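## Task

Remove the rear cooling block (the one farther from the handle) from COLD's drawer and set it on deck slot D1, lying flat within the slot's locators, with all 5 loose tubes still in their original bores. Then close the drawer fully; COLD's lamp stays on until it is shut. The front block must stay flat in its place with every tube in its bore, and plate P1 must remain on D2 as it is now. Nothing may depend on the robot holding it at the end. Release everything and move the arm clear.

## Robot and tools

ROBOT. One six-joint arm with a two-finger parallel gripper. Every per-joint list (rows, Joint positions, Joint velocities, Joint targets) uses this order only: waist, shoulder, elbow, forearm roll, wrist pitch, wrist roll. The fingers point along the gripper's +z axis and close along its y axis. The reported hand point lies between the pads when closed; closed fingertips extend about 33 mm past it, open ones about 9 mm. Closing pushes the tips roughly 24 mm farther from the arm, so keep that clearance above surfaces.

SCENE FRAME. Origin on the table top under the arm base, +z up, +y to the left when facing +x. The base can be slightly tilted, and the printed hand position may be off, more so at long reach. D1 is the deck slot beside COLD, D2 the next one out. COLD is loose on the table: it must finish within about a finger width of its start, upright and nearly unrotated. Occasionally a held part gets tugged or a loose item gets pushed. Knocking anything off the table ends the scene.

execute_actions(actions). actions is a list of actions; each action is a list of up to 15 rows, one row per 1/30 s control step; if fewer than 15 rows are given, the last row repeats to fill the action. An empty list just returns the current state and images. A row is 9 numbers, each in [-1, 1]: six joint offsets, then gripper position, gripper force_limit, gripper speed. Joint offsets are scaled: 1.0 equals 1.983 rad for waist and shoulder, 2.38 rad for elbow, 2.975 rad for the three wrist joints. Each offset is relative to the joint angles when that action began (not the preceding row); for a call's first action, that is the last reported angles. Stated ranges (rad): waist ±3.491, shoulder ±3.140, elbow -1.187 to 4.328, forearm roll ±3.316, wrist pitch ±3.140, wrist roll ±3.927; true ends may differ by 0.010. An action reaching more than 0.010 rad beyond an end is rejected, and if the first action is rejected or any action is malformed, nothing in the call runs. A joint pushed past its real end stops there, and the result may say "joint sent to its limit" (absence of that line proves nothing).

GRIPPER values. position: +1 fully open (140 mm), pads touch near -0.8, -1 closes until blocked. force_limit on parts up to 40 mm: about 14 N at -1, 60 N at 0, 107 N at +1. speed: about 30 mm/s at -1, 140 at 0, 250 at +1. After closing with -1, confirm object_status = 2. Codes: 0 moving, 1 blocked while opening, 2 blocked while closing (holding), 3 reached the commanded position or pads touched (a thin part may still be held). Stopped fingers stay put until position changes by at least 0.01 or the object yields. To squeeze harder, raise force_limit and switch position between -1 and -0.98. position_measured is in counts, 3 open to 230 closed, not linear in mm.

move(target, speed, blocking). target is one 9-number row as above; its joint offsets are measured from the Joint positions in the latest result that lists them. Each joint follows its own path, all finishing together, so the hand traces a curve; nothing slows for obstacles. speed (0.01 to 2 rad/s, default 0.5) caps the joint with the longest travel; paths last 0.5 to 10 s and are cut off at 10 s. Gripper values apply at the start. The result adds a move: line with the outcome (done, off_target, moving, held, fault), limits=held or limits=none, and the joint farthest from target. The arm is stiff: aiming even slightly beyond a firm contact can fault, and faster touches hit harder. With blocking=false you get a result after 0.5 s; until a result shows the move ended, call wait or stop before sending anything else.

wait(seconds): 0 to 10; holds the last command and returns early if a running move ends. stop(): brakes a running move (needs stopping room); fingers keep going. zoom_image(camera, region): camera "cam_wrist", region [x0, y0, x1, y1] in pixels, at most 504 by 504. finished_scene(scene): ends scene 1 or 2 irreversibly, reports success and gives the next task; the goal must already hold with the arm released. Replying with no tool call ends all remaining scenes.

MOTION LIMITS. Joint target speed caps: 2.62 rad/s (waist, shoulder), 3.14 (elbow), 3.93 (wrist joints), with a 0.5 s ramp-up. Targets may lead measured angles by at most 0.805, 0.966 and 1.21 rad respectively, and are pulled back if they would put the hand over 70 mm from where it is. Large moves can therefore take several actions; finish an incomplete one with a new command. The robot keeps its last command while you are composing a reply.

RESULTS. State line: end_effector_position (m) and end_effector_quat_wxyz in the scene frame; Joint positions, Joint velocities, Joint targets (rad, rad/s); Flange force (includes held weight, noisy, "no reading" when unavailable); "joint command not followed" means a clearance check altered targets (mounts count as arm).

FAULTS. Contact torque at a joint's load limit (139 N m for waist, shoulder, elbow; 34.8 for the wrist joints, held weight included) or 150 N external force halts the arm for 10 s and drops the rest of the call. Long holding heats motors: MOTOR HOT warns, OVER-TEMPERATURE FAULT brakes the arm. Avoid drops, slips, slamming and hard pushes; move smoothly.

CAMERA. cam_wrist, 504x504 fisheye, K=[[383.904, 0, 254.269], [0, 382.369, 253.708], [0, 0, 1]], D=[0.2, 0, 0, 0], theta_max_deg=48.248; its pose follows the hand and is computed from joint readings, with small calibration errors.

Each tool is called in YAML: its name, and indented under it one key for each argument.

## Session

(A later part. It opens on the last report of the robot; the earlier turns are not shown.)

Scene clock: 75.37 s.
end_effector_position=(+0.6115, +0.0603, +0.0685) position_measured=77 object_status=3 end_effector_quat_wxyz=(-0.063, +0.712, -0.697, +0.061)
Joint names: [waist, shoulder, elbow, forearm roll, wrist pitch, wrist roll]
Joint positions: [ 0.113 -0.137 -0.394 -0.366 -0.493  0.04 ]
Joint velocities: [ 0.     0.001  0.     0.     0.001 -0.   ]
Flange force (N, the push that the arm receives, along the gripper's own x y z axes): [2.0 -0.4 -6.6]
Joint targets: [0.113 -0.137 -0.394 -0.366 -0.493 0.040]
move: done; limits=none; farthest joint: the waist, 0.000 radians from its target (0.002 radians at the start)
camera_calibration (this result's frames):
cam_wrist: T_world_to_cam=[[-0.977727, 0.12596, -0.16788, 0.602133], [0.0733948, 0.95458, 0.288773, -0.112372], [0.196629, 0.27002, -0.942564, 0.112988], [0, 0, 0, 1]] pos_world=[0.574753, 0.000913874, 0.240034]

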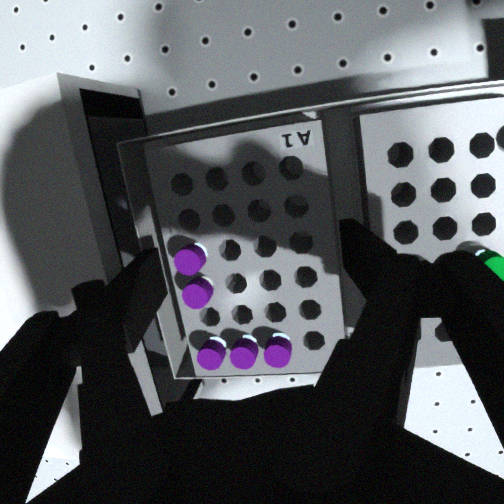

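move:
  target: [0.0008,0.0037,0.0008,-0.0003,0.0018,0,0.41,0,0]
  speed: 0.01

Scene clock: 76.57 s.
end_effector_position=(+0.6120, +0.0604, +0.0655) position_measured=77 object_status=3 end_effector_quat_wxyz=(-0.063, +0.712, -0.697, +0.061)
Joint names: [waist, shoulder, elbow, forearm roll, wrist pitch, wrist roll]
Joint positions: [ 0.115 -0.13  -0.392 -0.367 -0.488  0.04 ]
Joint velocities: [0.    0.001 0.001 0.001 0.001 0.   ]
Flange force (N, the push that the arm receives, along the gripper's own x y z axes): [3.0 0.0 -5.9]
Joint targets: [0.115 -0.130 -0.392 -0.367 -0.488 0.040]
move: done; limits=none; farthest joint: the waist, 0.000 radians from its target (0.001 radians at the start)
camera_calibration (this result's frames):
cam_wrist: T_world_to_cam=[[-0.977685, 0.126621, -0.167628, 0.602033], [0.0741341, 0.954558, 0.288657, -0.112033], [0.196561, 0.269788, -0.942644, 0.110135], [0, 0, 0, 1]] pos_world=[0.575256, 0.000999287, 0.237075]

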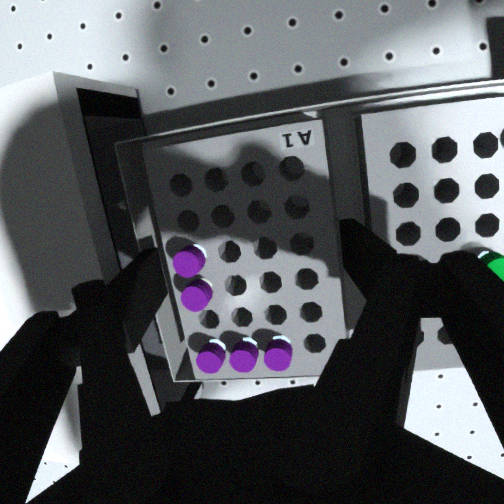

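move:
  target: [0.0008,0.0037,0.0008,-0.0003,0.0018,0,0.41,0,0]
  speed: 0.01

Scene clock: 77.77 s.
end_effector_position=(+0.6125, +0.0604, +0.0625) position_measured=77 object_status=3 end_effector_quat_wxyz=(-0.062, +0.712, -0.697, +0.061)
Joint names: [waist, shoulder, elbow, forearm roll, wrist pitch, wrist roll]
Joint positions: [ 0.116 -0.122 -0.391 -0.368 -0.482  0.04 ]
Joint velocities: [ 0.     0.002 -0.001 -0.     0.001 -0.   ]
Flange force (N, the push that the arm receives, along the gripper's own x y z axes): [1.6 -1.5 -3.0]
Joint targets: [0.116 -0.122 -0.391 -0.368 -0.482 0.040]
move: done; limits=none; farthest joint: the waist, 0.000 radians from its target (0.002 radians at the start)
camera_calibration (this result's frames):
cam_wrist: T_world_to_cam=[[-0.977643, 0.127276, -0.167379, 0.601915], [0.0748703, 0.95454, 0.288526, -0.111685], [0.196493, 0.269544, -0.942728, 0.10728], [0, 0, 0, 1]] pos_world=[0.57574, 0.00108232, 0.234108]

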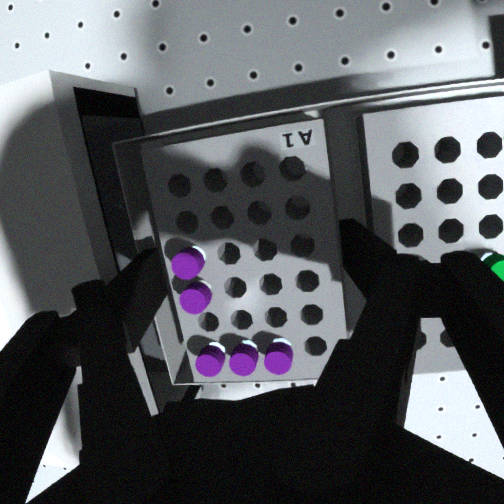

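move:
  target: [0.0007,0.003,0.0006,-0.0002,0.0015,0,0.41,0,0]
  speed: 0.01

Scene clock: 78.87 s.
end_effector_position=(+0.6128, +0.0605, +0.0601) position_measured=77 object_status=3 end_effector_quat_wxyz=(-0.062, +0.711, -0.697, +0.061)
Joint names: [waist, shoulder, elbow, forearm roll, wrist pitch, wrist roll]
Joint positions: [ 0.118 -0.116 -0.389 -0.368 -0.478  0.04 ]
Joint velocities: [ 0.     0.001  0.002 -0.     0.    -0.   ]
Flange force (N, the push that the arm receives, along the gripper's own x y z axes): [3.0 0.3 -4.6]
Joint targets: [0.118 -0.116 -0.389 -0.368 -0.478 0.040]
move: done; limits=none; farthest joint: the waist, 0.000 radians from its target (0.001 radians at the start)
camera_calibration (this result's frames):
cam_wrist: T_world_to_cam=[[-0.977632, 0.127645, -0.16716, 0.601785], [0.075328, 0.954556, 0.288356, -0.111306], [0.196371, 0.269314, -0.942819, 0.104988], [0, 0, 0, 1]] pos_world=[0.576092, 0.00115821, 0.231674]

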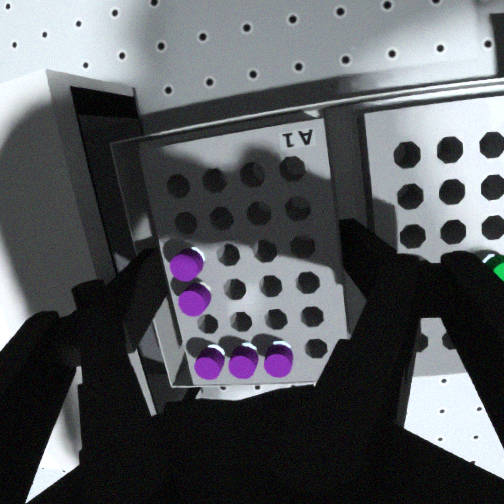

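move:
  target: [-0.0025,0.0068,0.0122,0.0015,-0.014,0,0.41,0,0]
  speed: 0.015

Scene clock: 82.30 s.
end_effector_position=(+0.6144, +0.0616, +0.0601) position_measured=77 object_status=3 end_effector_quat_wxyz=(-0.053, +0.713, -0.697, +0.052)
Joint names: [waist, shoulder, elbow, forearm roll, wrist pitch, wrist roll]
Joint positions: [ 0.113 -0.103 -0.36  -0.364 -0.519  0.04 ]
Joint velocities: [-0.001  0.     0.001  0.    -0.001 -0.   ]
Flange force (N, the push that the arm receives, along the gripper's own x y z axes): [2.2 -0.3 -4.1]
Joint targets: [0.113 -0.103 -0.360 -0.364 -0.520 0.040]
move: done; limits=none; farthest joint: the waist, 0.000 radians from its target (0.005 radians at the start)
camera_calibration (this result's frames):
cam_wrist: T_world_to_cam=[[-0.981978, 0.124286, -0.142382, 0.604574], [0.0794307, 0.954992, 0.285799, -0.11495], [0.171494, 0.269339, -0.947653, 0.119947], [0, 0, 0, 1]] pos_world=[0.582239, 0.00232982, 0.232601]

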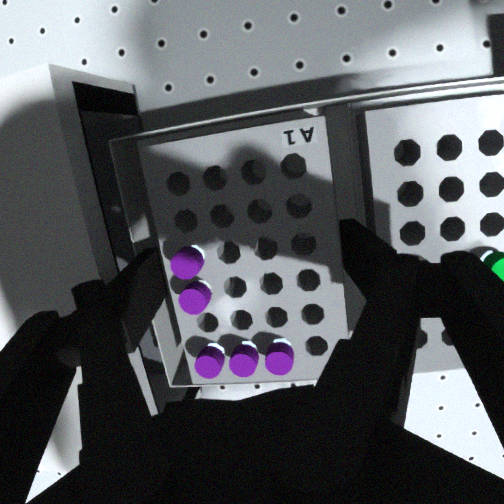

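move:
  target: [-0.0035,0.0052,0.0098,0.001,-0.013,0,0.39,0,0]
  speed: 0.015

Scene clock: 85.40 s.
end_effector_position=(+0.6142, +0.0609, +0.0608) position_measured=80 object_status=3 end_effector_quat_wxyz=(-0.044, +0.714, -0.697, +0.044)
Joint names: [waist, shoulder, elbow, forearm roll, wrist pitch, wrist roll]
Joint positions: [ 0.106 -0.093 -0.337 -0.361 -0.558  0.04 ]
Joint velocities: [-0.    -0.001  0.003  0.001 -0.001  0.   ]
Flange force (N, the push that the arm receives, along the gripper's own x y z axes): [4.1 -2.5 -4.2]
Joint targets: [0.106 -0.093 -0.337 -0.361 -0.558 0.040]
move: done; limits=none; farthest joint: the waist, 0.000 radians from its target (0.007 radians at the start)
camera_calibration (this result's frames):
cam_wrist: T_world_to_cam=[[-0.985133, 0.124017, -0.118877, 0.60509], [0.0862328, 0.955478, 0.282182, -0.118461], [0.14858, 0.267735, -0.951967, 0.135252], [0, 0, 0, 1]] pos_world=[0.586214, 0.00193345, 0.234114]

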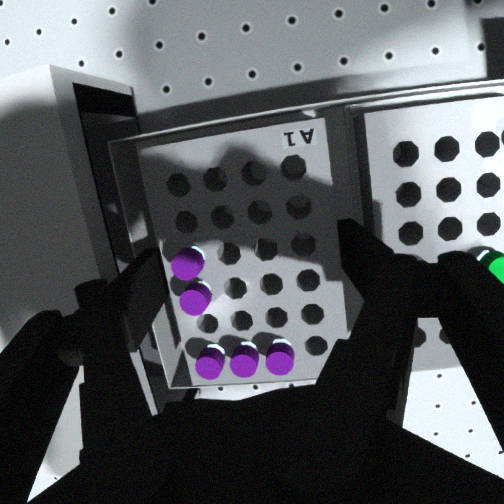

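Tilt is now 7° and still clear; continuing in small steps.

move:
  target: [-0.003,0.0052,0.0094,0.001,-0.0128,0,0.39,0,0]
  speed: 0.015

Scene clock: 88.40 s.
end_effector_position=(+0.6134, +0.0605, +0.0613) position_measured=80 object_status=3 end_effector_quat_wxyz=(-0.035, +0.715, -0.698, +0.036)
Joint names: [waist, shoulder, elbow, forearm roll, wrist pitch, wrist roll]
Joint positions: [ 0.1   -0.082 -0.315 -0.358 -0.596  0.04 ]
Joint velocities: [-0.     0.     0.001  0.    -0.001 -0.   ]
Flange force (N, the push that the arm receives, along the gripper's own x y z axes): [-1.1 2.1 -3.8]
Joint targets: [0.100 -0.082 -0.314 -0.358 -0.596 0.040]
move: done; limits=none; farthest joint: the waist, 0.000 radians from its target (0.006 radians at the start)
camera_calibration (this result's frames):
cam_wrist: T_world_to_cam=[[-0.987841, 0.123327, -0.0946601, 0.604616], [0.0926548, 0.955947, 0.278532, -0.121844], [0.124841, 0.266374, -0.955751, 0.150915], [0, 0, 0, 1]] pos_world=[0.589713, 0.00171076, 0.235407]

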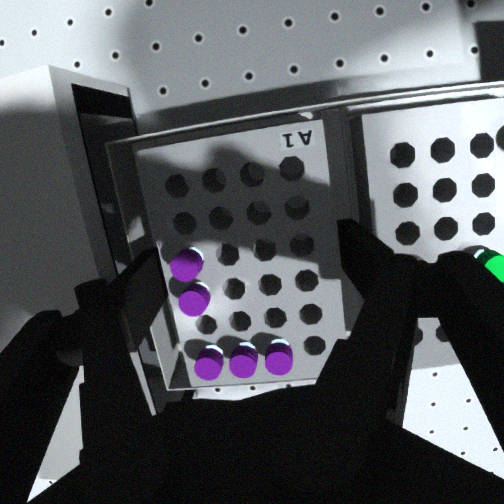

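move:
  target: [-0.003,0.0056,0.0103,0.001,-0.0133,0,0.37,0,0]
  speed: 0.015

Scene clock: 91.60 s.
end_effector_position=(+0.6131, +0.0602, +0.0623) position_measured=82 object_status=3 end_effector_quat_wxyz=(-0.026, +0.715, -0.698, +0.027)
Joint names: [waist, shoulder, elbow, forearm roll, wrist pitch, wrist roll]
Joint positions: [ 0.094 -0.071 -0.29  -0.355 -0.636  0.04 ]
Joint velocities: [-0.     0.001  0.003 -0.    -0.001  0.   ]
Flange force (N, the push that the arm receives, along the gripper's own x y z axes): [1.0 0.8 -4.1]
Joint targets: [0.094 -0.071 -0.290 -0.355 -0.636 0.040]
move: done; limits=none; farthest joint: the waist, 0.000 radians from its target (0.006 radians at the start)
camera_calibration (this result's frames):
cam_wrist: T_world_to_cam=[[-0.989995, 0.122441, -0.0701349, 0.604323], [0.098804, 0.95637, 0.274944, -0.125436], [0.100739, 0.265263, -0.958899, 0.166961], [0, 0, 0, 1]] pos_world=[0.593851, 0.00168134, 0.23697]

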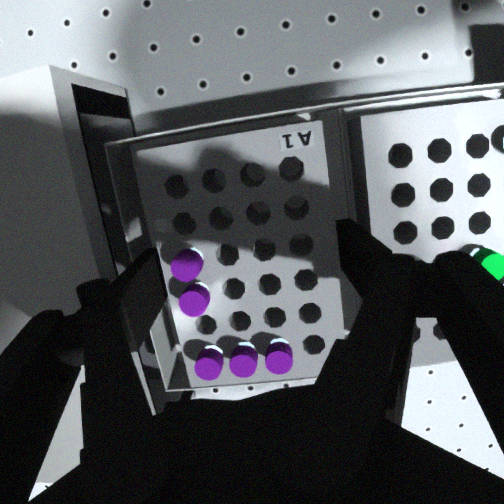

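move:
  target: [-0.0028,0.0062,0.0105,0.001,-0.0131,0,0.36,0,0]
  speed: 0.015

Scene clock: 94.77 s.
end_effector_position=(+0.6129, +0.0600, +0.0630) position_measured=84 object_status=3 end_effector_quat_wxyz=(-0.017, +0.716, -0.698, +0.019)
Joint names: [waist, shoulder, elbow, forearm roll, wrist pitch, wrist roll]
Joint positions: [ 0.088 -0.059 -0.265 -0.352 -0.674  0.04 ]
Joint velocities: [ 0.     0.001  0.001 -0.    -0.001  0.   ]
Flange force (N, the push that the arm receives, along the gripper's own x y z axes): [1.1 1.4 -4.5]
Joint targets: [0.088 -0.059 -0.265 -0.352 -0.675 0.040]
move: done; limits=none; farthest joint: the waist, 0.000 radians from its target (0.005 radians at the start)
camera_calibration (this result's frames):
cam_wrist: T_world_to_cam=[[-0.991555, 0.121488, -0.0453699, 0.603606], [0.104828, 0.956827, 0.271097, -0.128832], [0.0763461, 0.264052, -0.961482, 0.182937], [0, 0, 0, 1]] pos_world=[0.598048, 0.00163437, 0.238202]

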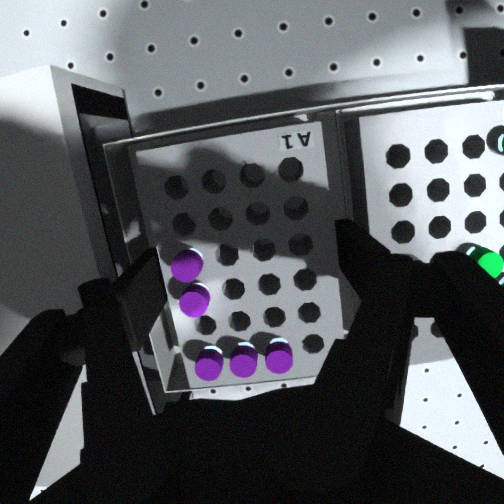

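move:
  target: [-0.0028,0.0064,0.0105,0.001,-0.013,0,0.35,0,0]
  speed: 0.015

Scene clock: 98.23 s.
end_effector_position=(+0.6125, +0.0595, +0.0638) position_measured=85 object_status=3 end_effector_quat_wxyz=(-0.007, +0.716, -0.697, +0.010)
Joint names: [waist, shoulder, elbow, forearm roll, wrist pitch, wrist roll]
Joint positions: [ 0.083 -0.046 -0.24  -0.349 -0.713  0.04 ]
Joint velocities: [-0.001  0.     0.     0.001 -0.001  0.   ]
Flange force (N, the push that the arm receives, along the gripper's own x y z axes): [4.2 -3.1 -3.8]
Joint targets: [0.083 -0.046 -0.240 -0.349 -0.713 0.040]
move: done; limits=none; farthest joint: the waist, 0.000 radians from its target (0.006 radians at the start)
camera_calibration (this result's frames):
cam_wrist: T_world_to_cam=[[-0.992476, 0.120704, -0.0205246, 0.602367], [0.11091, 0.957327, 0.266879, -0.132033], [0.0518621, 0.262595, -0.963511, 0.199075], [0, 0, 0, 1]] pos_world=[0.602155, 0.00141436, 0.239412]

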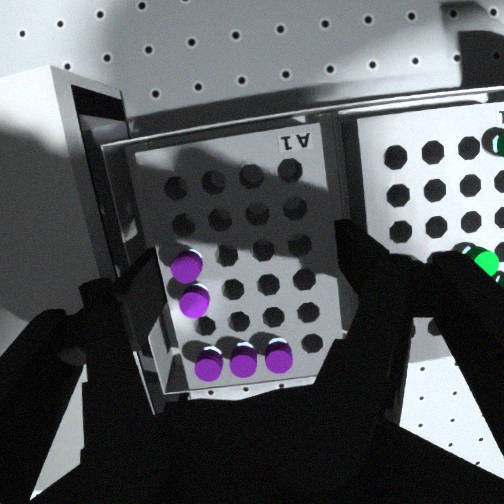

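Nearly vertical. Gripping and test-lifting.

move:
  target: [0,0,0,0,0,0,-1,0.5,-1]

move:
  target: [-0.0028,-0.0108,-0.0015,0.0006,-0.006,0,-1,0.5,-1]
  speed: 0.015

Scene clock: 99.40 s.
end_effector_position=(+0.6126, +0.0595, +0.0638) position_measured=105 object_status=2 end_effector_quat_wxyz=(-0.007, +0.717, -0.697, +0.010)
Joint names: [waist, shoulder, elbow, forearm roll, wrist pitch, wrist roll]
Joint positions: [ 0.083 -0.046 -0.24  -0.349 -0.713  0.04 ]
Joint velocities: [ 0.    -0.001  0.001  0.     0.     0.   ]
Flange force (N, the push that the arm receives, along the gripper's own x y z axes): [-2.8 2.5 -33.8]
Joint targets: [0.083 -0.046 -0.240 -0.349 -0.713 0.040]
move: done; limits=none; farthest joint: the waist, 0.000 radians from its target (0.000 radians at the start)
camera_calibration (this result's frames):
cam_wrist: T_world_to_cam=[[-0.992485, 0.120615, -0.0206315, 0.602477], [0.110799, 0.957355, 0.266823, -0.131963], [0.0519346, 0.262531, -0.963525, 0.199071], [0, 0, 0, 1]] pos_world=[0.602232, 0.00140542, 0.23945]

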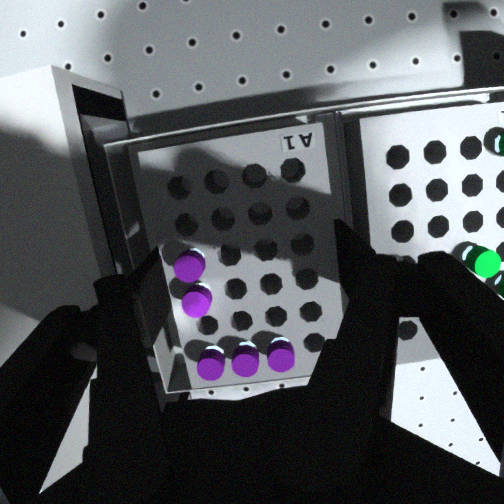

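Scene clock: 101.03 s.
end_effector_position=(+0.6116, +0.0594, +0.0741) position_measured=105 object_status=2 end_effector_quat_wxyz=(-0.008, +0.717, -0.697, +0.010)
Joint names: [waist, shoulder, elbow, forearm roll, wrist pitch, wrist roll]
Joint positions: [ 0.077 -0.068 -0.244 -0.347 -0.731  0.04 ]
Joint velocities: [-0.001 -0.001 -0.003  0.001 -0.001 -0.   ]
Flange force (N, the push that the arm receives, along the gripper's own x y z axes): [0.3 -0.6 5.0]
Joint targets: [0.077 -0.068 -0.244 -0.347 -0.731 0.040]
move: done; limits=none; farthest joint: the waist, 0.000 radians from its target (0.005 radians at the start)
camera_calibration (this result's frames):
cam_wrist: T_world_to_cam=[[-0.992614, 0.119419, -0.0213866, 0.60195], [0.109434, 0.957442, 0.267073, -0.133728], [0.0523702, 0.26276, -0.963439, 0.208749], [0, 0, 0, 1]] pos_world=[0.601206, 0.00130126, 0.249705]

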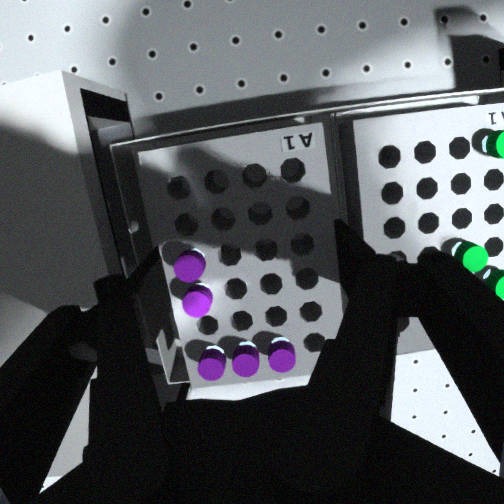

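move:
  target: [-0.019,-0.07,-0.006,0.004,-0.041,0,-1,0.5,-1]
  speed: 0.06

Scene clock: 104.03 s.
end_effector_position=(+0.6039, +0.0594, +0.1425) position_measured=105 object_status=2 end_effector_quat_wxyz=(-0.010, +0.720, -0.693, +0.014)
Joint names: [waist, shoulder, elbow, forearm roll, wrist pitch, wrist roll]
Joint positions: [ 0.04  -0.206 -0.258 -0.335 -0.853  0.04 ]
Joint velocities: [-0.    -0.001  0.     0.001 -0.001  0.   ]
Flange force (N, the push that the arm receives, along the gripper's own x y z axes): [1.0 2.0 4.0]
Joint targets: [0.040 -0.207 -0.258 -0.335 -0.853 0.040]
move: done; limits=none; farthest joint: the waist, 0.000 radians from its target (0.038 radians at the start)
camera_calibration (this result's frames):
cam_wrist: T_world_to_cam=[[-0.993544, 0.10959, -0.0293312, 0.597988], [0.0978866, 0.958807, 0.26666, -0.144148], [0.0573463, 0.262067, -0.963344, 0.272024], [0, 0, 0, 1]] pos_world=[0.592637, 0.00138766, 0.318031]

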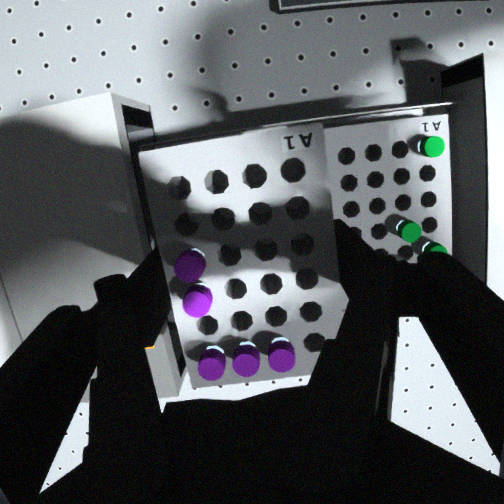

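move:
  target: [-0.17,0.035,-0.003,-0.078,-0.032,-0.1,-1,0.5,-1]
  speed: 0.2

move:
  target: [-0.1397,0.0724,-0.0121,-0.054,-0.01,-0.1575,-1,0.5,-1]
  speed: 0.25

Scene clock: 107.47 s.
end_effector_position=(+0.5578, -0.0544, +0.1495) position_measured=105 object_status=2 end_effector_quat_wxyz=(+0.007, -0.429, +0.903, -0.007)
Joint names: [waist, shoulder, elbow, forearm roll, wrist pitch, wrist roll]
Joint positions: [-0.298 -0.137 -0.265 -0.567 -0.948 -0.257]
Joint velocities: [-0.002  0.     0.002  0.    -0.    -0.001]
Flange force (N, the push that the arm receives, along the gripper's own x y z axes): [1.7 0.9 4.6]
Joint targets: [-0.298 -0.137 -0.265 -0.567 -0.948 -0.257]
move: done; limits=none; farthest joint: the waist, 0.000 radians from its target (0.337 radians at the start)
camera_calibration (this result's frames):
cam_wrist: T_world_to_cam=[[-0.673187, 0.739374, -0.0120253, 0.417838], [0.708455, 0.649525, 0.276059, -0.391193], [0.211922, 0.17732, -0.961065, 0.220127], [0, 0, 0, 1]] pos_world=[0.511776, -0.0938819, 0.324573]

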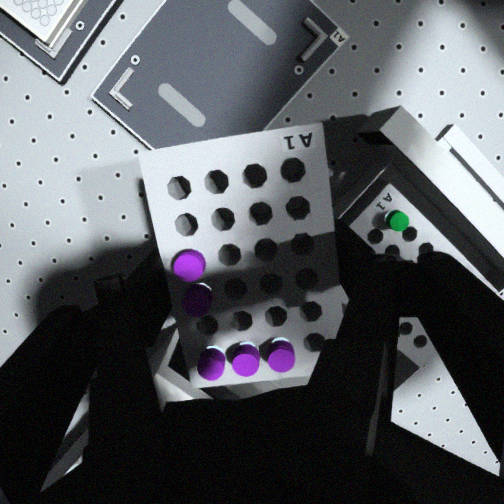

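Scene clock: 109.77 s.
end_effector_position=(+0.4918, -0.1579, +0.1339) position_measured=105 object_status=2 end_effector_quat_wxyz=(+0.007, -0.015, +1.000, -0.004)
Joint names: [waist, shoulder, elbow, forearm roll, wrist pitch, wrist roll]
Joint positions: [-0.575  0.006 -0.294 -0.728 -0.978 -0.726]
Joint velocities: [-0.001  0.001  0.002 -0.    -0.    -0.001]
Flange force (N, the push that the arm receives, along the gripper's own x y z axes): [0.7 0.0 4.9]
Joint targets: [-0.575 0.007 -0.294 -0.728 -0.978 -0.726]
move: done; limits=none; farthest joint: the waist, 0.001 radians from its target (0.278 radians at the start)
camera_calibration (this result's frames):
cam_wrist: T_world_to_cam=[[0.116919, 0.99314, -0.00167997, 0.099847], [0.953021, -0.111719, 0.281549, -0.514183], [0.27943, -0.0345194, -0.959545, 0.170584], [0, 0, 0, 1]] pos_world=[0.430687, -0.150718, 0.308618]

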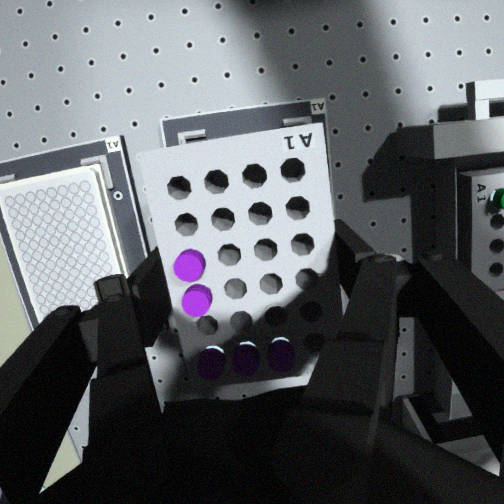

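move:
  target: [0.0323,0.0439,0.0013,-0.0097,0.0282,-0.0013,-1,0.5,-1]
  speed: 0.06

zoom_image:
  camera: "cam_wrist"
  region: [100,60,400,260]

Scene clock: 112.17 s.
end_effector_position=(+0.4916, -0.1541, +0.0837) position_measured=105 object_status=2 end_effector_quat_wxyz=(-0.000, -0.006, +1.000, +0.002)
Joint names: [waist, shoulder, elbow, forearm roll, wrist pitch, wrist roll]
Joint positions: [-0.511  0.093 -0.291 -0.757 -0.894 -0.73 ]
Joint velocities: [ 0.001  0.002 -0.001 -0.     0.001 -0.   ]
Flange force (N, the push that the arm receives, along the gripper's own x y z axes): [2.3 1.0 2.5]
Joint targets: [-0.511 0.094 -0.291 -0.757 -0.894 -0.730]
move: done; limits=none; farthest joint: the waist, 0.000 radians from its target (0.064 radians at the start)
camera_calibration (this result's frames):
cam_wrist: T_world_to_cam=[[0.134826, 0.990825, 0.00939169, 0.0859623], [0.954592, -0.132425, 0.266867, -0.5021], [0.265662, -0.0270154, -0.963688, 0.130907], [0, 0, 0, 1]] pos_world=[0.432934, -0.148128, 0.25934]

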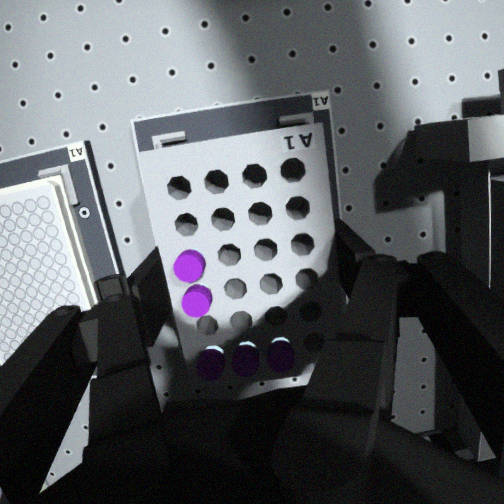

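Region (100, 60, 400, 260) of cam_wrist's 504x504 image, scaled by 1.680, with more detail than that image has.

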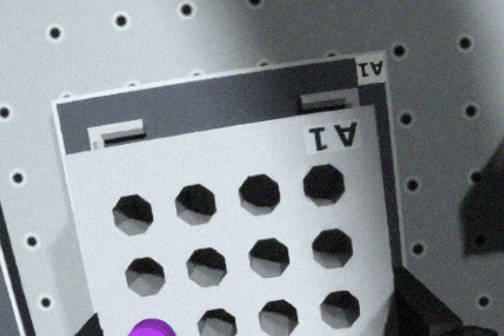

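move:
  target: [0.0072,0.0085,-0.0045,-0.003,0.009,-0.0024,-1,0.5,-1]
  speed: 0.02

zoom_image:
  camera: "cam_wrist"
  region: [100,60,400,260]

Scene clock: 114.67 s.
end_effector_position=(+0.4861, -0.1533, +0.0712) position_measured=105 object_status=2 end_effector_quat_wxyz=(-0.002, +0.002, +1.000, +0.002)
Joint names: [waist, shoulder, elbow, forearm roll, wrist pitch, wrist roll]
Joint positions: [-0.496  0.11  -0.301 -0.766 -0.867 -0.737]
Joint velocities: [ 0.001  0.001 -0.002 -0.     0.001 -0.001]
Flange force (N, the push that the arm receives, along the gripper's own x y z axes): [-0.1 -2.3 5.0]
Joint targets: [-0.496 0.110 -0.301 -0.766 -0.867 -0.737]
move: done; limits=none; farthest joint: the waist, 0.000 radians from its target (0.014 radians at the start)
camera_calibration (this result's frames):
cam_wrist: T_world_to_cam=[[0.15122, 0.988467, 0.00814729, 0.0777358], [0.953363, -0.148018, 0.263038, -0.494997], [0.26121, -0.0320093, -0.964751, 0.121778], [0, 0, 0, 1]] pos_world=[0.428347, -0.14621, 0.247055]

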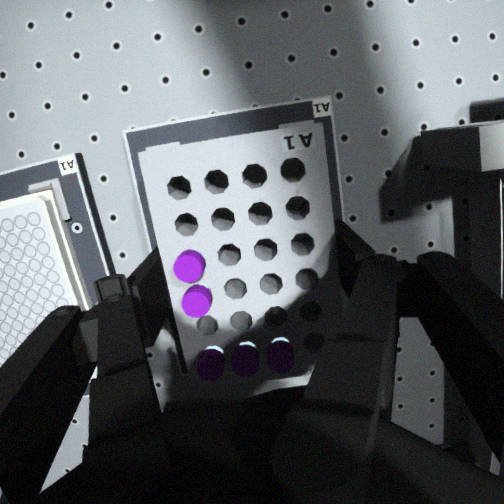

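Region (100, 60, 400, 260) of cam_wrist's 504x504 image, scaled by 1.680, with more detail than that image has.

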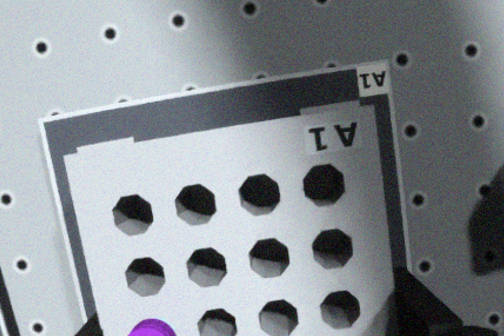

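move:
  target: [0.0002,0.001,0.0016,0,-0.002,0.0017,-1,0.5,-1]
  speed: 0.01

move:
  target: [0.0025,0.0032,-0.0001,-0.0008,0.0021,0.0007,-1,0.5,-1]
  speed: 0.01

zoom_image:
  camera: "cam_wrist"
  region: [100,60,400,260]

Scene clock: 116.43 s.
end_effector_position=(+0.4866, -0.1521, +0.0711) position_measured=105 object_status=2 end_effector_quat_wxyz=(-0.003, -0.001, +1.000, +0.004)
Joint names: [waist, shoulder, elbow, forearm roll, wrist pitch, wrist roll]
Joint positions: [-0.496  0.112 -0.298 -0.766 -0.873 -0.732]
Joint velocities: [ 0.     0.001 -0.002 -0.001 -0.001  0.001]
Flange force (N, the push that the arm receives, along the gripper's own x y z axes): [1.3 0.9 3.9]
Joint targets: [-0.496 0.112 -0.298 -0.766 -0.873 -0.732]
move: done; limits=none; farthest joint: the waist, 0.000 radians from its target (0.001 radians at the start)
camera_calibration (this result's frames):
cam_wrist: T_world_to_cam=[[0.145069, 0.989349, 0.0119478, 0.0793392], [0.95494, -0.143163, 0.259988, -0.495031], [0.258929, -0.0263066, -0.965538, 0.123596], [0, 0, 0, 1]] pos_world=[0.429213, -0.146113, 0.247091]

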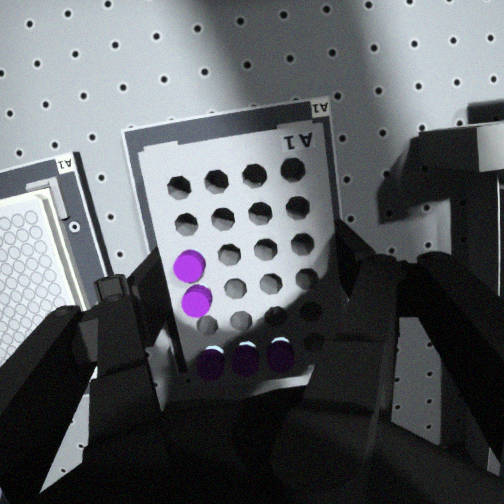

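Scene clock: 117.30 s.
end_effector_position=(+0.4863, -0.1515, +0.0674) position_measured=105 object_status=2 end_effector_quat_wxyz=(-0.004, -0.002, +1.000, +0.004)
Joint names: [waist, shoulder, elbow, forearm roll, wrist pitch, wrist roll]
Joint positions: [-0.491  0.118 -0.298 -0.768 -0.867 -0.73 ]
Joint velocities: [ 0.001  0.002 -0.    -0.001  0.001  0.   ]
Flange force (N, the push that the arm receives, along the gripper's own x y z axes): [-17.2 0.6 -47.9]
Joint targets: [-0.491 0.119 -0.298 -0.768 -0.867 -0.730]
move: done; limits=none; farthest joint: the elbow, 0.001 radians from its target (0.001 radians at the start)
camera_calibration (this result's frames):
cam_wrist: T_world_to_cam=[[0.143945, 0.989508, 0.0124318, 0.0794437], [0.955394, -0.142234, 0.258828, -0.493693], [0.25788, -0.0253797, -0.965844, 0.12086], [0, 0, 0, 1]] pos_world=[0.429069, -0.145763, 0.243525]

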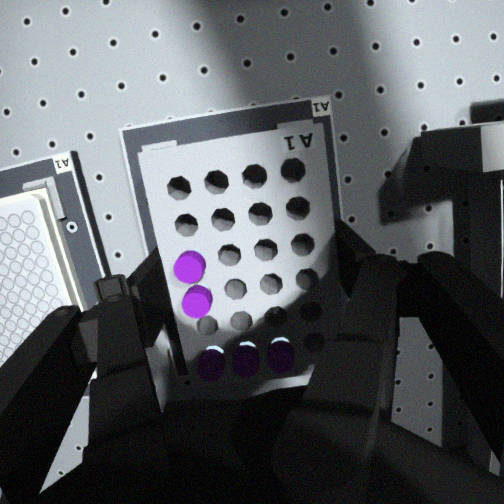

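Region (100, 60, 400, 260) of cam_wrist's 504x504 image, scaled by 1.680, with more detail than that image has.

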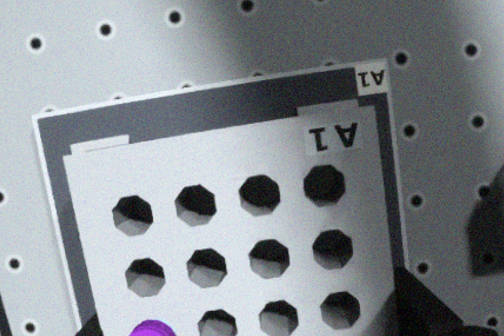

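move:
  target: [-0.0013,-0.0017,0.0001,0.0004,-0.0011,0,-1,0.5,-1]
  speed: 0.01

move:
  target: [0,0,0,0,0.0033,0,-1,0.5,-1]
  speed: 0.01

move:
  target: [0.0013,0.0017,-0.0001,-0.0004,0.0012,0,-1,0.5,-1]
  speed: 0.01

Scene clock: 118.67 s.
end_effector_position=(+0.4864, -0.1518, +0.0693) position_measured=105 object_status=2 end_effector_quat_wxyz=(-0.004, -0.002, +1.000, +0.004)
Joint names: [waist, shoulder, elbow, forearm roll, wrist pitch, wrist roll]
Joint positions: [-0.494  0.115 -0.298 -0.767 -0.87  -0.73 ]
Joint velocities: [-0.001 -0.002  0.004 -0.    -0.     0.   ]
Flange force (N, the push that the arm receives, along the gripper's own x y z axes): [0.4 0.2 2.3]
Joint targets: [-0.494 0.115 -0.297 -0.767 -0.870 -0.730]
move: done; limits=none; farthest joint: the waist, 0.000 radians from its target (0.003 radians at the start)
camera_calibration (this result's frames):
cam_wrist: T_world_to_cam=[[0.143436, 0.989584, 0.0122347, 0.079919], [0.955311, -0.141676, 0.25944, -0.494315], [0.258471, -0.025525, -0.965682, 0.12233], [0, 0, 0, 1]] pos_world=[0.429142, -0.145996, 0.245399]

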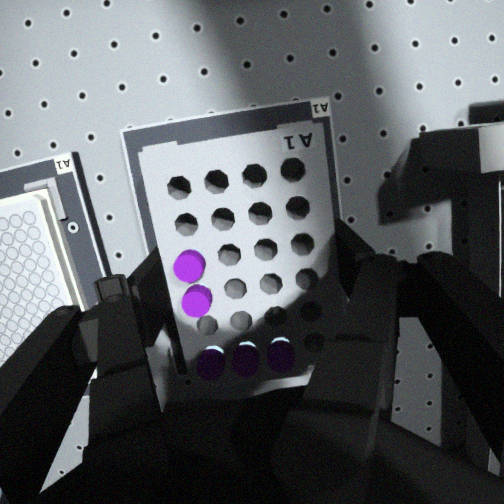

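Scene clock: 119.87 s.
end_effector_position=(+0.4888, -0.1544, +0.0693) position_measured=105 object_status=2 end_effector_quat_wxyz=(-0.000, -0.002, +1.000, +0.001)
Joint names: [waist, shoulder, elbow, forearm roll, wrist pitch, wrist roll]
Joint positions: [-0.494  0.115 -0.298 -0.767 -0.86  -0.73 ]
Joint velocities: [ 0.     0.001 -0.    -0.     0.001 -0.   ]
Flange force (N, the push that the arm receives, along the gripper's own x y z axes): [1.8 0.6 3.7]
Joint targets: [-0.494 0.115 -0.298 -0.767 -0.860 -0.730]
move: done; limits=none; farthest joint: the waist, 0.000 radians from its target (0.000 radians at the start)
camera_calibration (this result's frames):
cam_wrist: T_world_to_cam=[[0.143354, 0.989653, 0.00597274, 0.0826291], [0.953582, -0.139739, 0.266749, -0.496291], [0.264823, -0.0325441, -0.963748, 0.117336], [0, 0, 0, 1]] pos_world=[0.430336, -0.147307, 0.244974]

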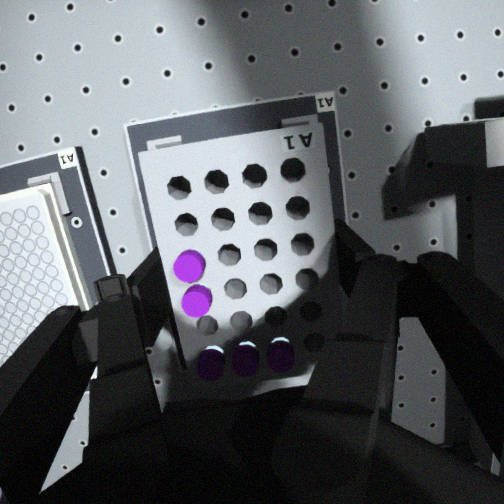

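Scene clock: 120.57 s.
end_effector_position=(+0.4884, -0.1542, +0.0674) position_measured=105 object_status=2 end_effector_quat_wxyz=(-0.001, -0.002, +1.000, +0.001)
Joint names: [waist, shoulder, elbow, forearm roll, wrist pitch, wrist roll]
Joint positions: [-0.491  0.118 -0.298 -0.768 -0.857 -0.73 ]
Joint velocities: [ 0.001 -0.    -0.001 -0.001  0.001 -0.001]
Flange force (N, the push that the arm receives, along the gripper's own x y z axes): [13.4 1.2 -21.2]
Joint targets: [-0.491 0.118 -0.298 -0.768 -0.857 -0.730]
move: done; limits=none; farthest joint: the waist, 0.000 radians from its target (0.002 radians at the start)
camera_calibration (this result's frames):
cam_wrist: T_world_to_cam=[[0.143982, 0.989562, 0.00599255, 0.0822065], [0.953713, -0.140376, 0.265945, -0.49548], [0.26401, -0.032576, -0.96397, 0.115947], [0, 0, 0, 1]] pos_world=[0.430098, -0.147125, 0.243047]

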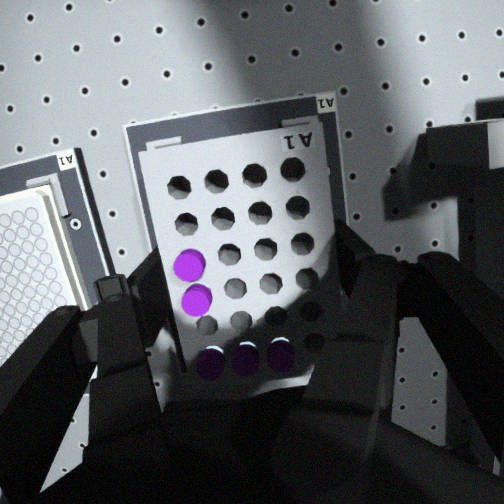

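move:
  target: [0.0002,-0.001,-0.0013,0,0.0005,0.0003,-1,0.5,-1]
  speed: 0.01

move:
  target: [0.0008,0.001,0,-0.0003,0.0008,0,-1,0.5,-1]
  speed: 0.01

Scene clock: 122.27 s.
end_effector_position=(+0.4875, -0.1538, +0.0674) position_measured=105 object_status=2 end_effector_quat_wxyz=(-0.001, -0.002, +1.000, +0.001)
Joint names: [waist, shoulder, elbow, forearm roll, wrist pitch, wrist roll]
Joint positions: [-0.491  0.116 -0.301 -0.768 -0.855 -0.729]
Joint velocities: [-0.     0.001 -0.001  0.     0.     0.   ]
Flange force (N, the push that the arm receives, along the gripper's own x y z axes): [0.2 -1.6 2.7]
Joint targets: [-0.491 0.116 -0.301 -0.768 -0.855 -0.729]
move: done; limits=none; farthest joint: the waist, 0.000 radians from its target (0.000 radians at the start)
camera_calibration (this result's frames):
cam_wrist: T_world_to_cam=[[0.143587, 0.989622, 0.00557504, 0.0821874], [0.95373, -0.139879, 0.266144, -0.494502], [0.264162, -0.0328978, -0.963917, 0.116124], [0, 0, 0, 1]] pos_world=[0.429145, -0.146685, 0.243085]

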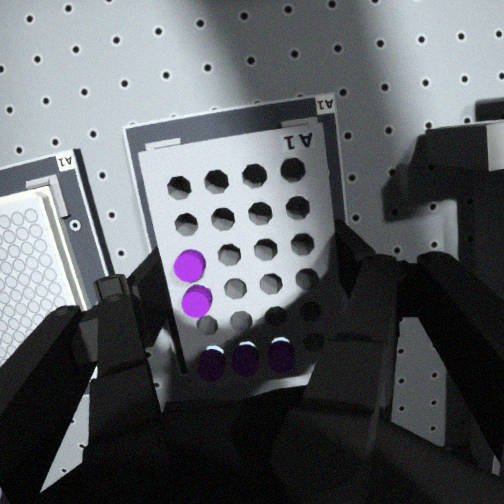

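Scene clock: 122.97 s.
end_effector_position=(+0.4875, -0.1538, +0.0663) position_measured=105 object_status=2 end_effector_quat_wxyz=(-0.001, -0.002, +1.000, +0.000)
Joint names: [waist, shoulder, elbow, forearm roll, wrist pitch, wrist roll]
Joint positions: [-0.489  0.118 -0.301 -0.769 -0.853 -0.729]
Joint velocities: [0.001 0.001 0.001 0.001 0.    0.   ]
Flange force (N, the push that the arm receives, along the gripper's own x y z axes): [3.3 -15.4 -28.4]
Joint targets: [-0.489 0.118 -0.301 -0.769 -0.853 -0.729]
move: done; limits=none; farthest joint: the waist, 0.000 radians from its target (0.001 radians at the start)
camera_calibration (this result's frames):
cam_wrist: T_world_to_cam=[[0.143896, 0.989578, 0.00544459, 0.0819935], [0.953709, -0.140144, 0.266081, -0.494194], [0.264071, -0.0330954, -0.963935, 0.115045], [0, 0, 0, 1]] pos_world=[0.429138, -0.14659, 0.241945]

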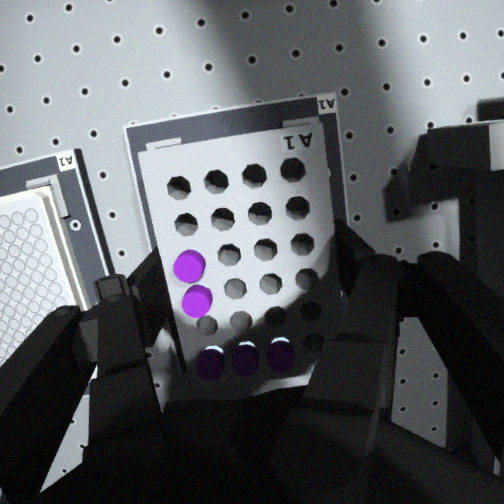

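move:
  target: [-0.001,0.0007,0.0003,-0.0004,0,0.0006,-1,0.5,-1]
  speed: 0.01

move:
  target: [0.0007,0.0009,0,-0.0002,0.0007,0,-1,0.5,-1]
  speed: 0.01

Scene clock: 124.17 s.
end_effector_position=(+0.4875, -0.1546, +0.0662) position_measured=105 object_status=2 end_effector_quat_wxyz=(-0.000, -0.001, +1.000, +0.000)
Joint names: [waist, shoulder, elbow, forearm roll, wrist pitch, wrist roll]
Joint positions: [-0.491  0.12  -0.3   -0.77  -0.853 -0.727]
Joint velocities: [-0.     0.    -0.    -0.001 -0.     0.   ]
Flange force (N, the push that the arm receives, along the gripper's own x y z axes): [-0.2 -6.1 -6.7]
Joint targets: [-0.491 0.120 -0.300 -0.770 -0.853 -0.727]
move: done; limits=none; farthest joint: the waist, 0.000 radians from its target (0.002 radians at the start)
camera_calibration (this result's frames):
cam_wrist: T_world_to_cam=[[0.144832, 0.989442, 0.00529891, 0.0823741], [0.953372, -0.140982, 0.266845, -0.494314], [0.264775, -0.033596, -0.963725, 0.114534], [0, 0, 0, 1]] pos_world=[0.429008, -0.147346, 0.241848]

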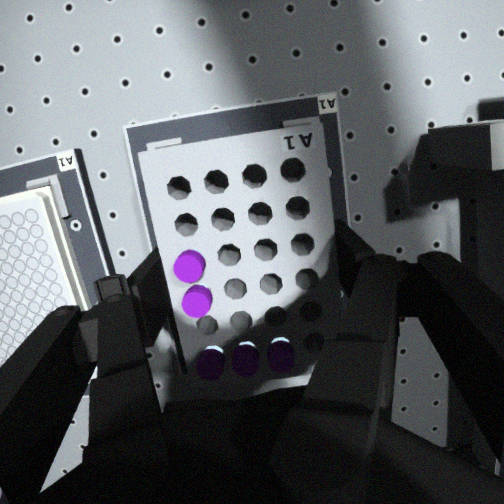

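Scene clock: 124.87 s.
end_effector_position=(+0.4874, -0.1546, +0.0651) position_measured=105 object_status=2 end_effector_quat_wxyz=(-0.000, -0.001, +1.000, +0.000)
Joint names: [waist, shoulder, elbow, forearm roll, wrist pitch, wrist roll]
Joint positions: [-0.49   0.122 -0.3   -0.771 -0.851 -0.727]
Joint velocities: [-0.     0.001 -0.     0.    -0.    -0.   ]
Flange force (N, the push that the arm receives, along the gripper's own x y z axes): [1.5 -21.8 -9.8]
Joint targets: [-0.490 0.121 -0.300 -0.771 -0.851 -0.727]
move: done; limits=none; farthest joint: the waist, 0.000 radians from its target (0.001 radians at the start)
camera_calibration (this result's frames):
cam_wrist: T_world_to_cam=[[0.145119, 0.989401, 0.00511604, 0.0822564], [0.953374, -0.141214, 0.266715, -0.494016], [0.264611, -0.0338279, -0.963762, 0.113558], [0, 0, 0, 1]] pos_world=[0.428997, -0.147305, 0.240783]

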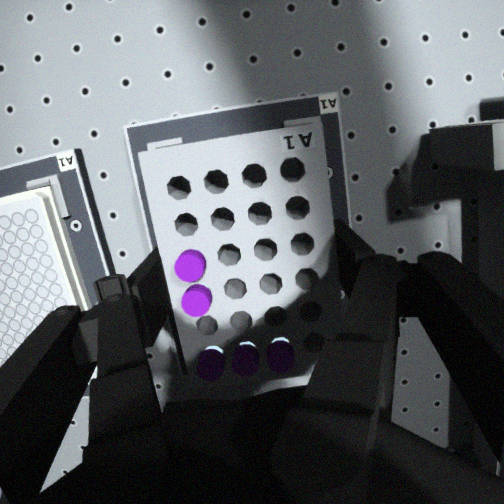

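move:
  target: [-0.0009,0.0007,0.0003,-0.0004,0,0.0009,-1,0.5,-1]
  speed: 0.01

move:
  target: [0.0009,0.0012,0,-0.0003,0.0009,0,-1,0.5,-1]
  speed: 0.01

Scene clock: 126.17 s.
end_effector_position=(+0.4874, -0.1554, +0.0651) position_measured=105 object_status=2 end_effector_quat_wxyz=(-0.000, -0.001, +1.000, +0.000)
Joint names: [waist, shoulder, elbow, forearm roll, wrist pitch, wrist roll]
Joint positions: [-0.491  0.123 -0.3   -0.772 -0.851 -0.724]
Joint velocities: [-0.     0.001 -0.     0.001  0.001  0.001]
Flange force (N, the push that the arm receives, along the gripper's own x y z axes): [0.2 -4.0 -6.2]
Joint targets: [-0.492 0.123 -0.300 -0.772 -0.851 -0.724]
move: done; limits=none; farthest joint: the waist, 0.000 radians from its target (0.002 radians at the start)
camera_calibration (this result's frames):
cam_wrist: T_world_to_cam=[[0.144986, 0.989421, 0.00509031, 0.0830651], [0.953207, -0.141056, 0.267393, -0.494057], [0.265282, -0.0339162, -0.963574, 0.113102], [0, 0, 0, 1]] pos_world=[0.428891, -0.14804, 0.240667]

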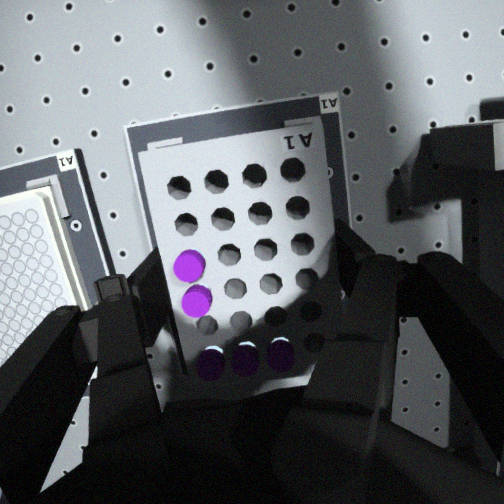

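Scene clock: 126.87 s.
end_effector_position=(+0.4874, -0.1553, +0.0637) position_measured=105 object_status=2 end_effector_quat_wxyz=(-0.000, -0.001, +1.000, +0.000)
Joint names: [waist, shoulder, elbow, forearm roll, wrist pitch, wrist roll]
Joint positions: [-0.49   0.125 -0.299 -0.773 -0.848 -0.724]
Joint velocities: [ 0.     0.     0.001 -0.001  0.    -0.   ]
Flange force (N, the push that the arm receives, along the gripper's own x y z axes): [-2.0 -2.2 -10.6]
Joint targets: [-0.490 0.125 -0.300 -0.773 -0.848 -0.724]
move: done; limits=none; farthest joint: the waist, 0.001 radians from its target (0.002 radians at the start)
camera_calibration (this result's frames):
cam_wrist: T_world_to_cam=[[0.14538, 0.989363, 0.00500678, 0.0828068], [0.953201, -0.141419, 0.267225, -0.493678], [0.26509, -0.0340767, -0.963621, 0.111888], [0, 0, 0, 1]] pos_world=[0.428875, -0.147928, 0.239326]

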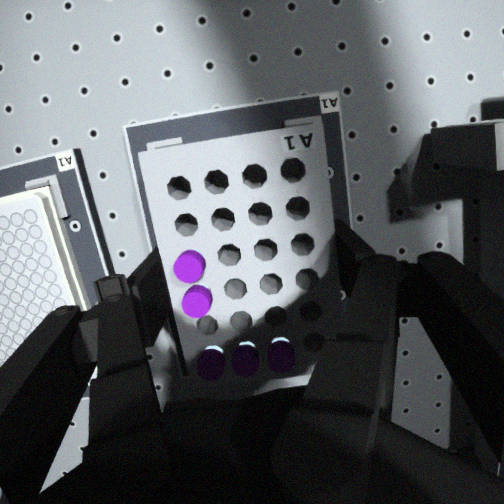

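Releasing and lifting.

move:
  target: [0,0,0,0,0,0,0.45,0,-1]

move:
  target: [-0.05,-0.066,0.006,0.016,-0.047,0,0.45,0,-1]
  speed: 0.2

zoom_image:
  camera: "cam_wrist"
  region: [130,80,370,340]

Scene clock: 128.40 s.
end_effector_position=(+0.4874, -0.1552, +0.0637) position_measured=72 object_status=0 end_effector_quat_wxyz=(-0.000, -0.001, +1.000, +0.000)
Joint names: [waist, shoulder, elbow, forearm roll, wrist pitch, wrist roll]
Joint positions: [-0.49   0.125 -0.299 -0.773 -0.848 -0.724]
Joint velocities: [-0.    -0.001 -0.002  0.    -0.     0.001]
Flange force (N, the push that the arm receives, along the gripper's own x y z axes): [-0.2 -0.3 -4.1]
Joint targets: [-0.490 0.125 -0.299 -0.773 -0.848 -0.724]
move: done; limits=none; farthest joint: the waist, 0.000 radians from its target (0.000 radians at the start)
camera_calibration (this result's frames):
cam_wrist: T_world_to_cam=[[0.145511, 0.989343, 0.00511507, 0.0826855], [0.953154, -0.141571, 0.267312, -0.493696], [0.265188, -0.0340215, -0.963596, 0.111821], [0, 0, 0, 1]] pos_world=[0.428883, -0.147893, 0.239298]

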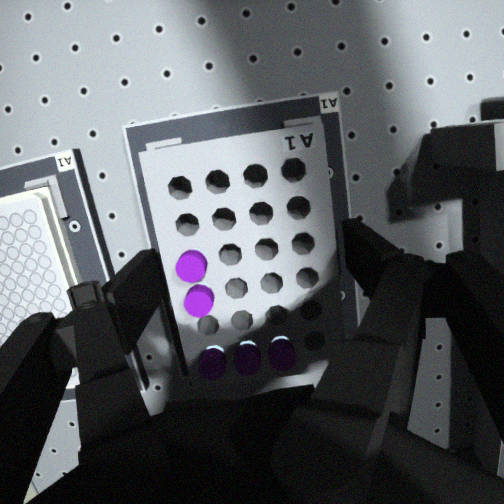

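Scene clock: 129.53 s.
end_effector_position=(+0.4975, -0.1614, +0.1442) position_measured=72 object_status=3 end_effector_quat_wxyz=(+0.013, -0.017, +1.000, -0.008)
Joint names: [waist, shoulder, elbow, forearm roll, wrist pitch, wrist roll]
Joint positions: [-0.589 -0.006 -0.285 -0.726 -0.988 -0.724]
Joint velocities: [-0.001 -0.001  0.001  0.001 -0.001 -0.   ]
Flange force (N, the push that the arm receives, along the gripper's own x y z axes): [1.4 0.4 -5.8]
Joint targets: [-0.589 -0.006 -0.285 -0.726 -0.988 -0.724]
move: done; limits=none; farthest joint: the elbow, 0.001 radians from its target (0.015 radians at the start)
camera_calibration (this result's frames):
cam_wrist: T_world_to_cam=[[0.113555, 0.993497, -0.00833727, 0.105374], [0.949906, -0.106106, 0.293972, -0.522165], [0.291176, -0.0413016, -0.955778, 0.171246], [0, 0, 0, 1]] pos_world=[0.43418, -0.153021, 0.318053]

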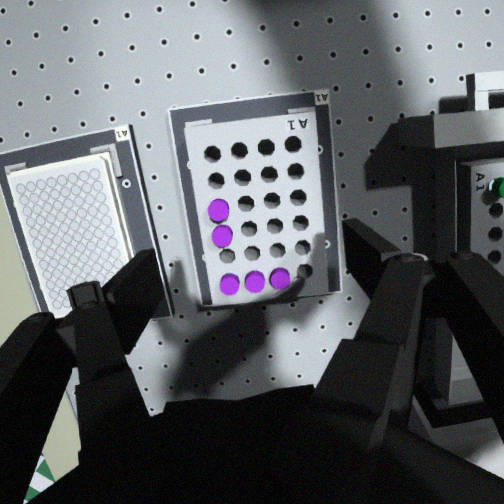

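Region (130, 80, 370, 340) of cam_wrist's 504x504 image, scaled by 1.938, with more detail than that image has; it fills the left 465 columns of this view, and the rest is white.

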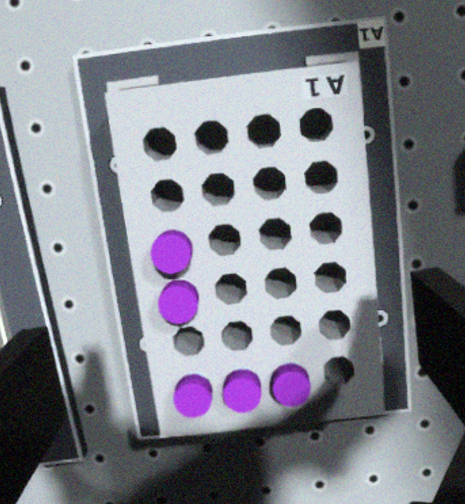

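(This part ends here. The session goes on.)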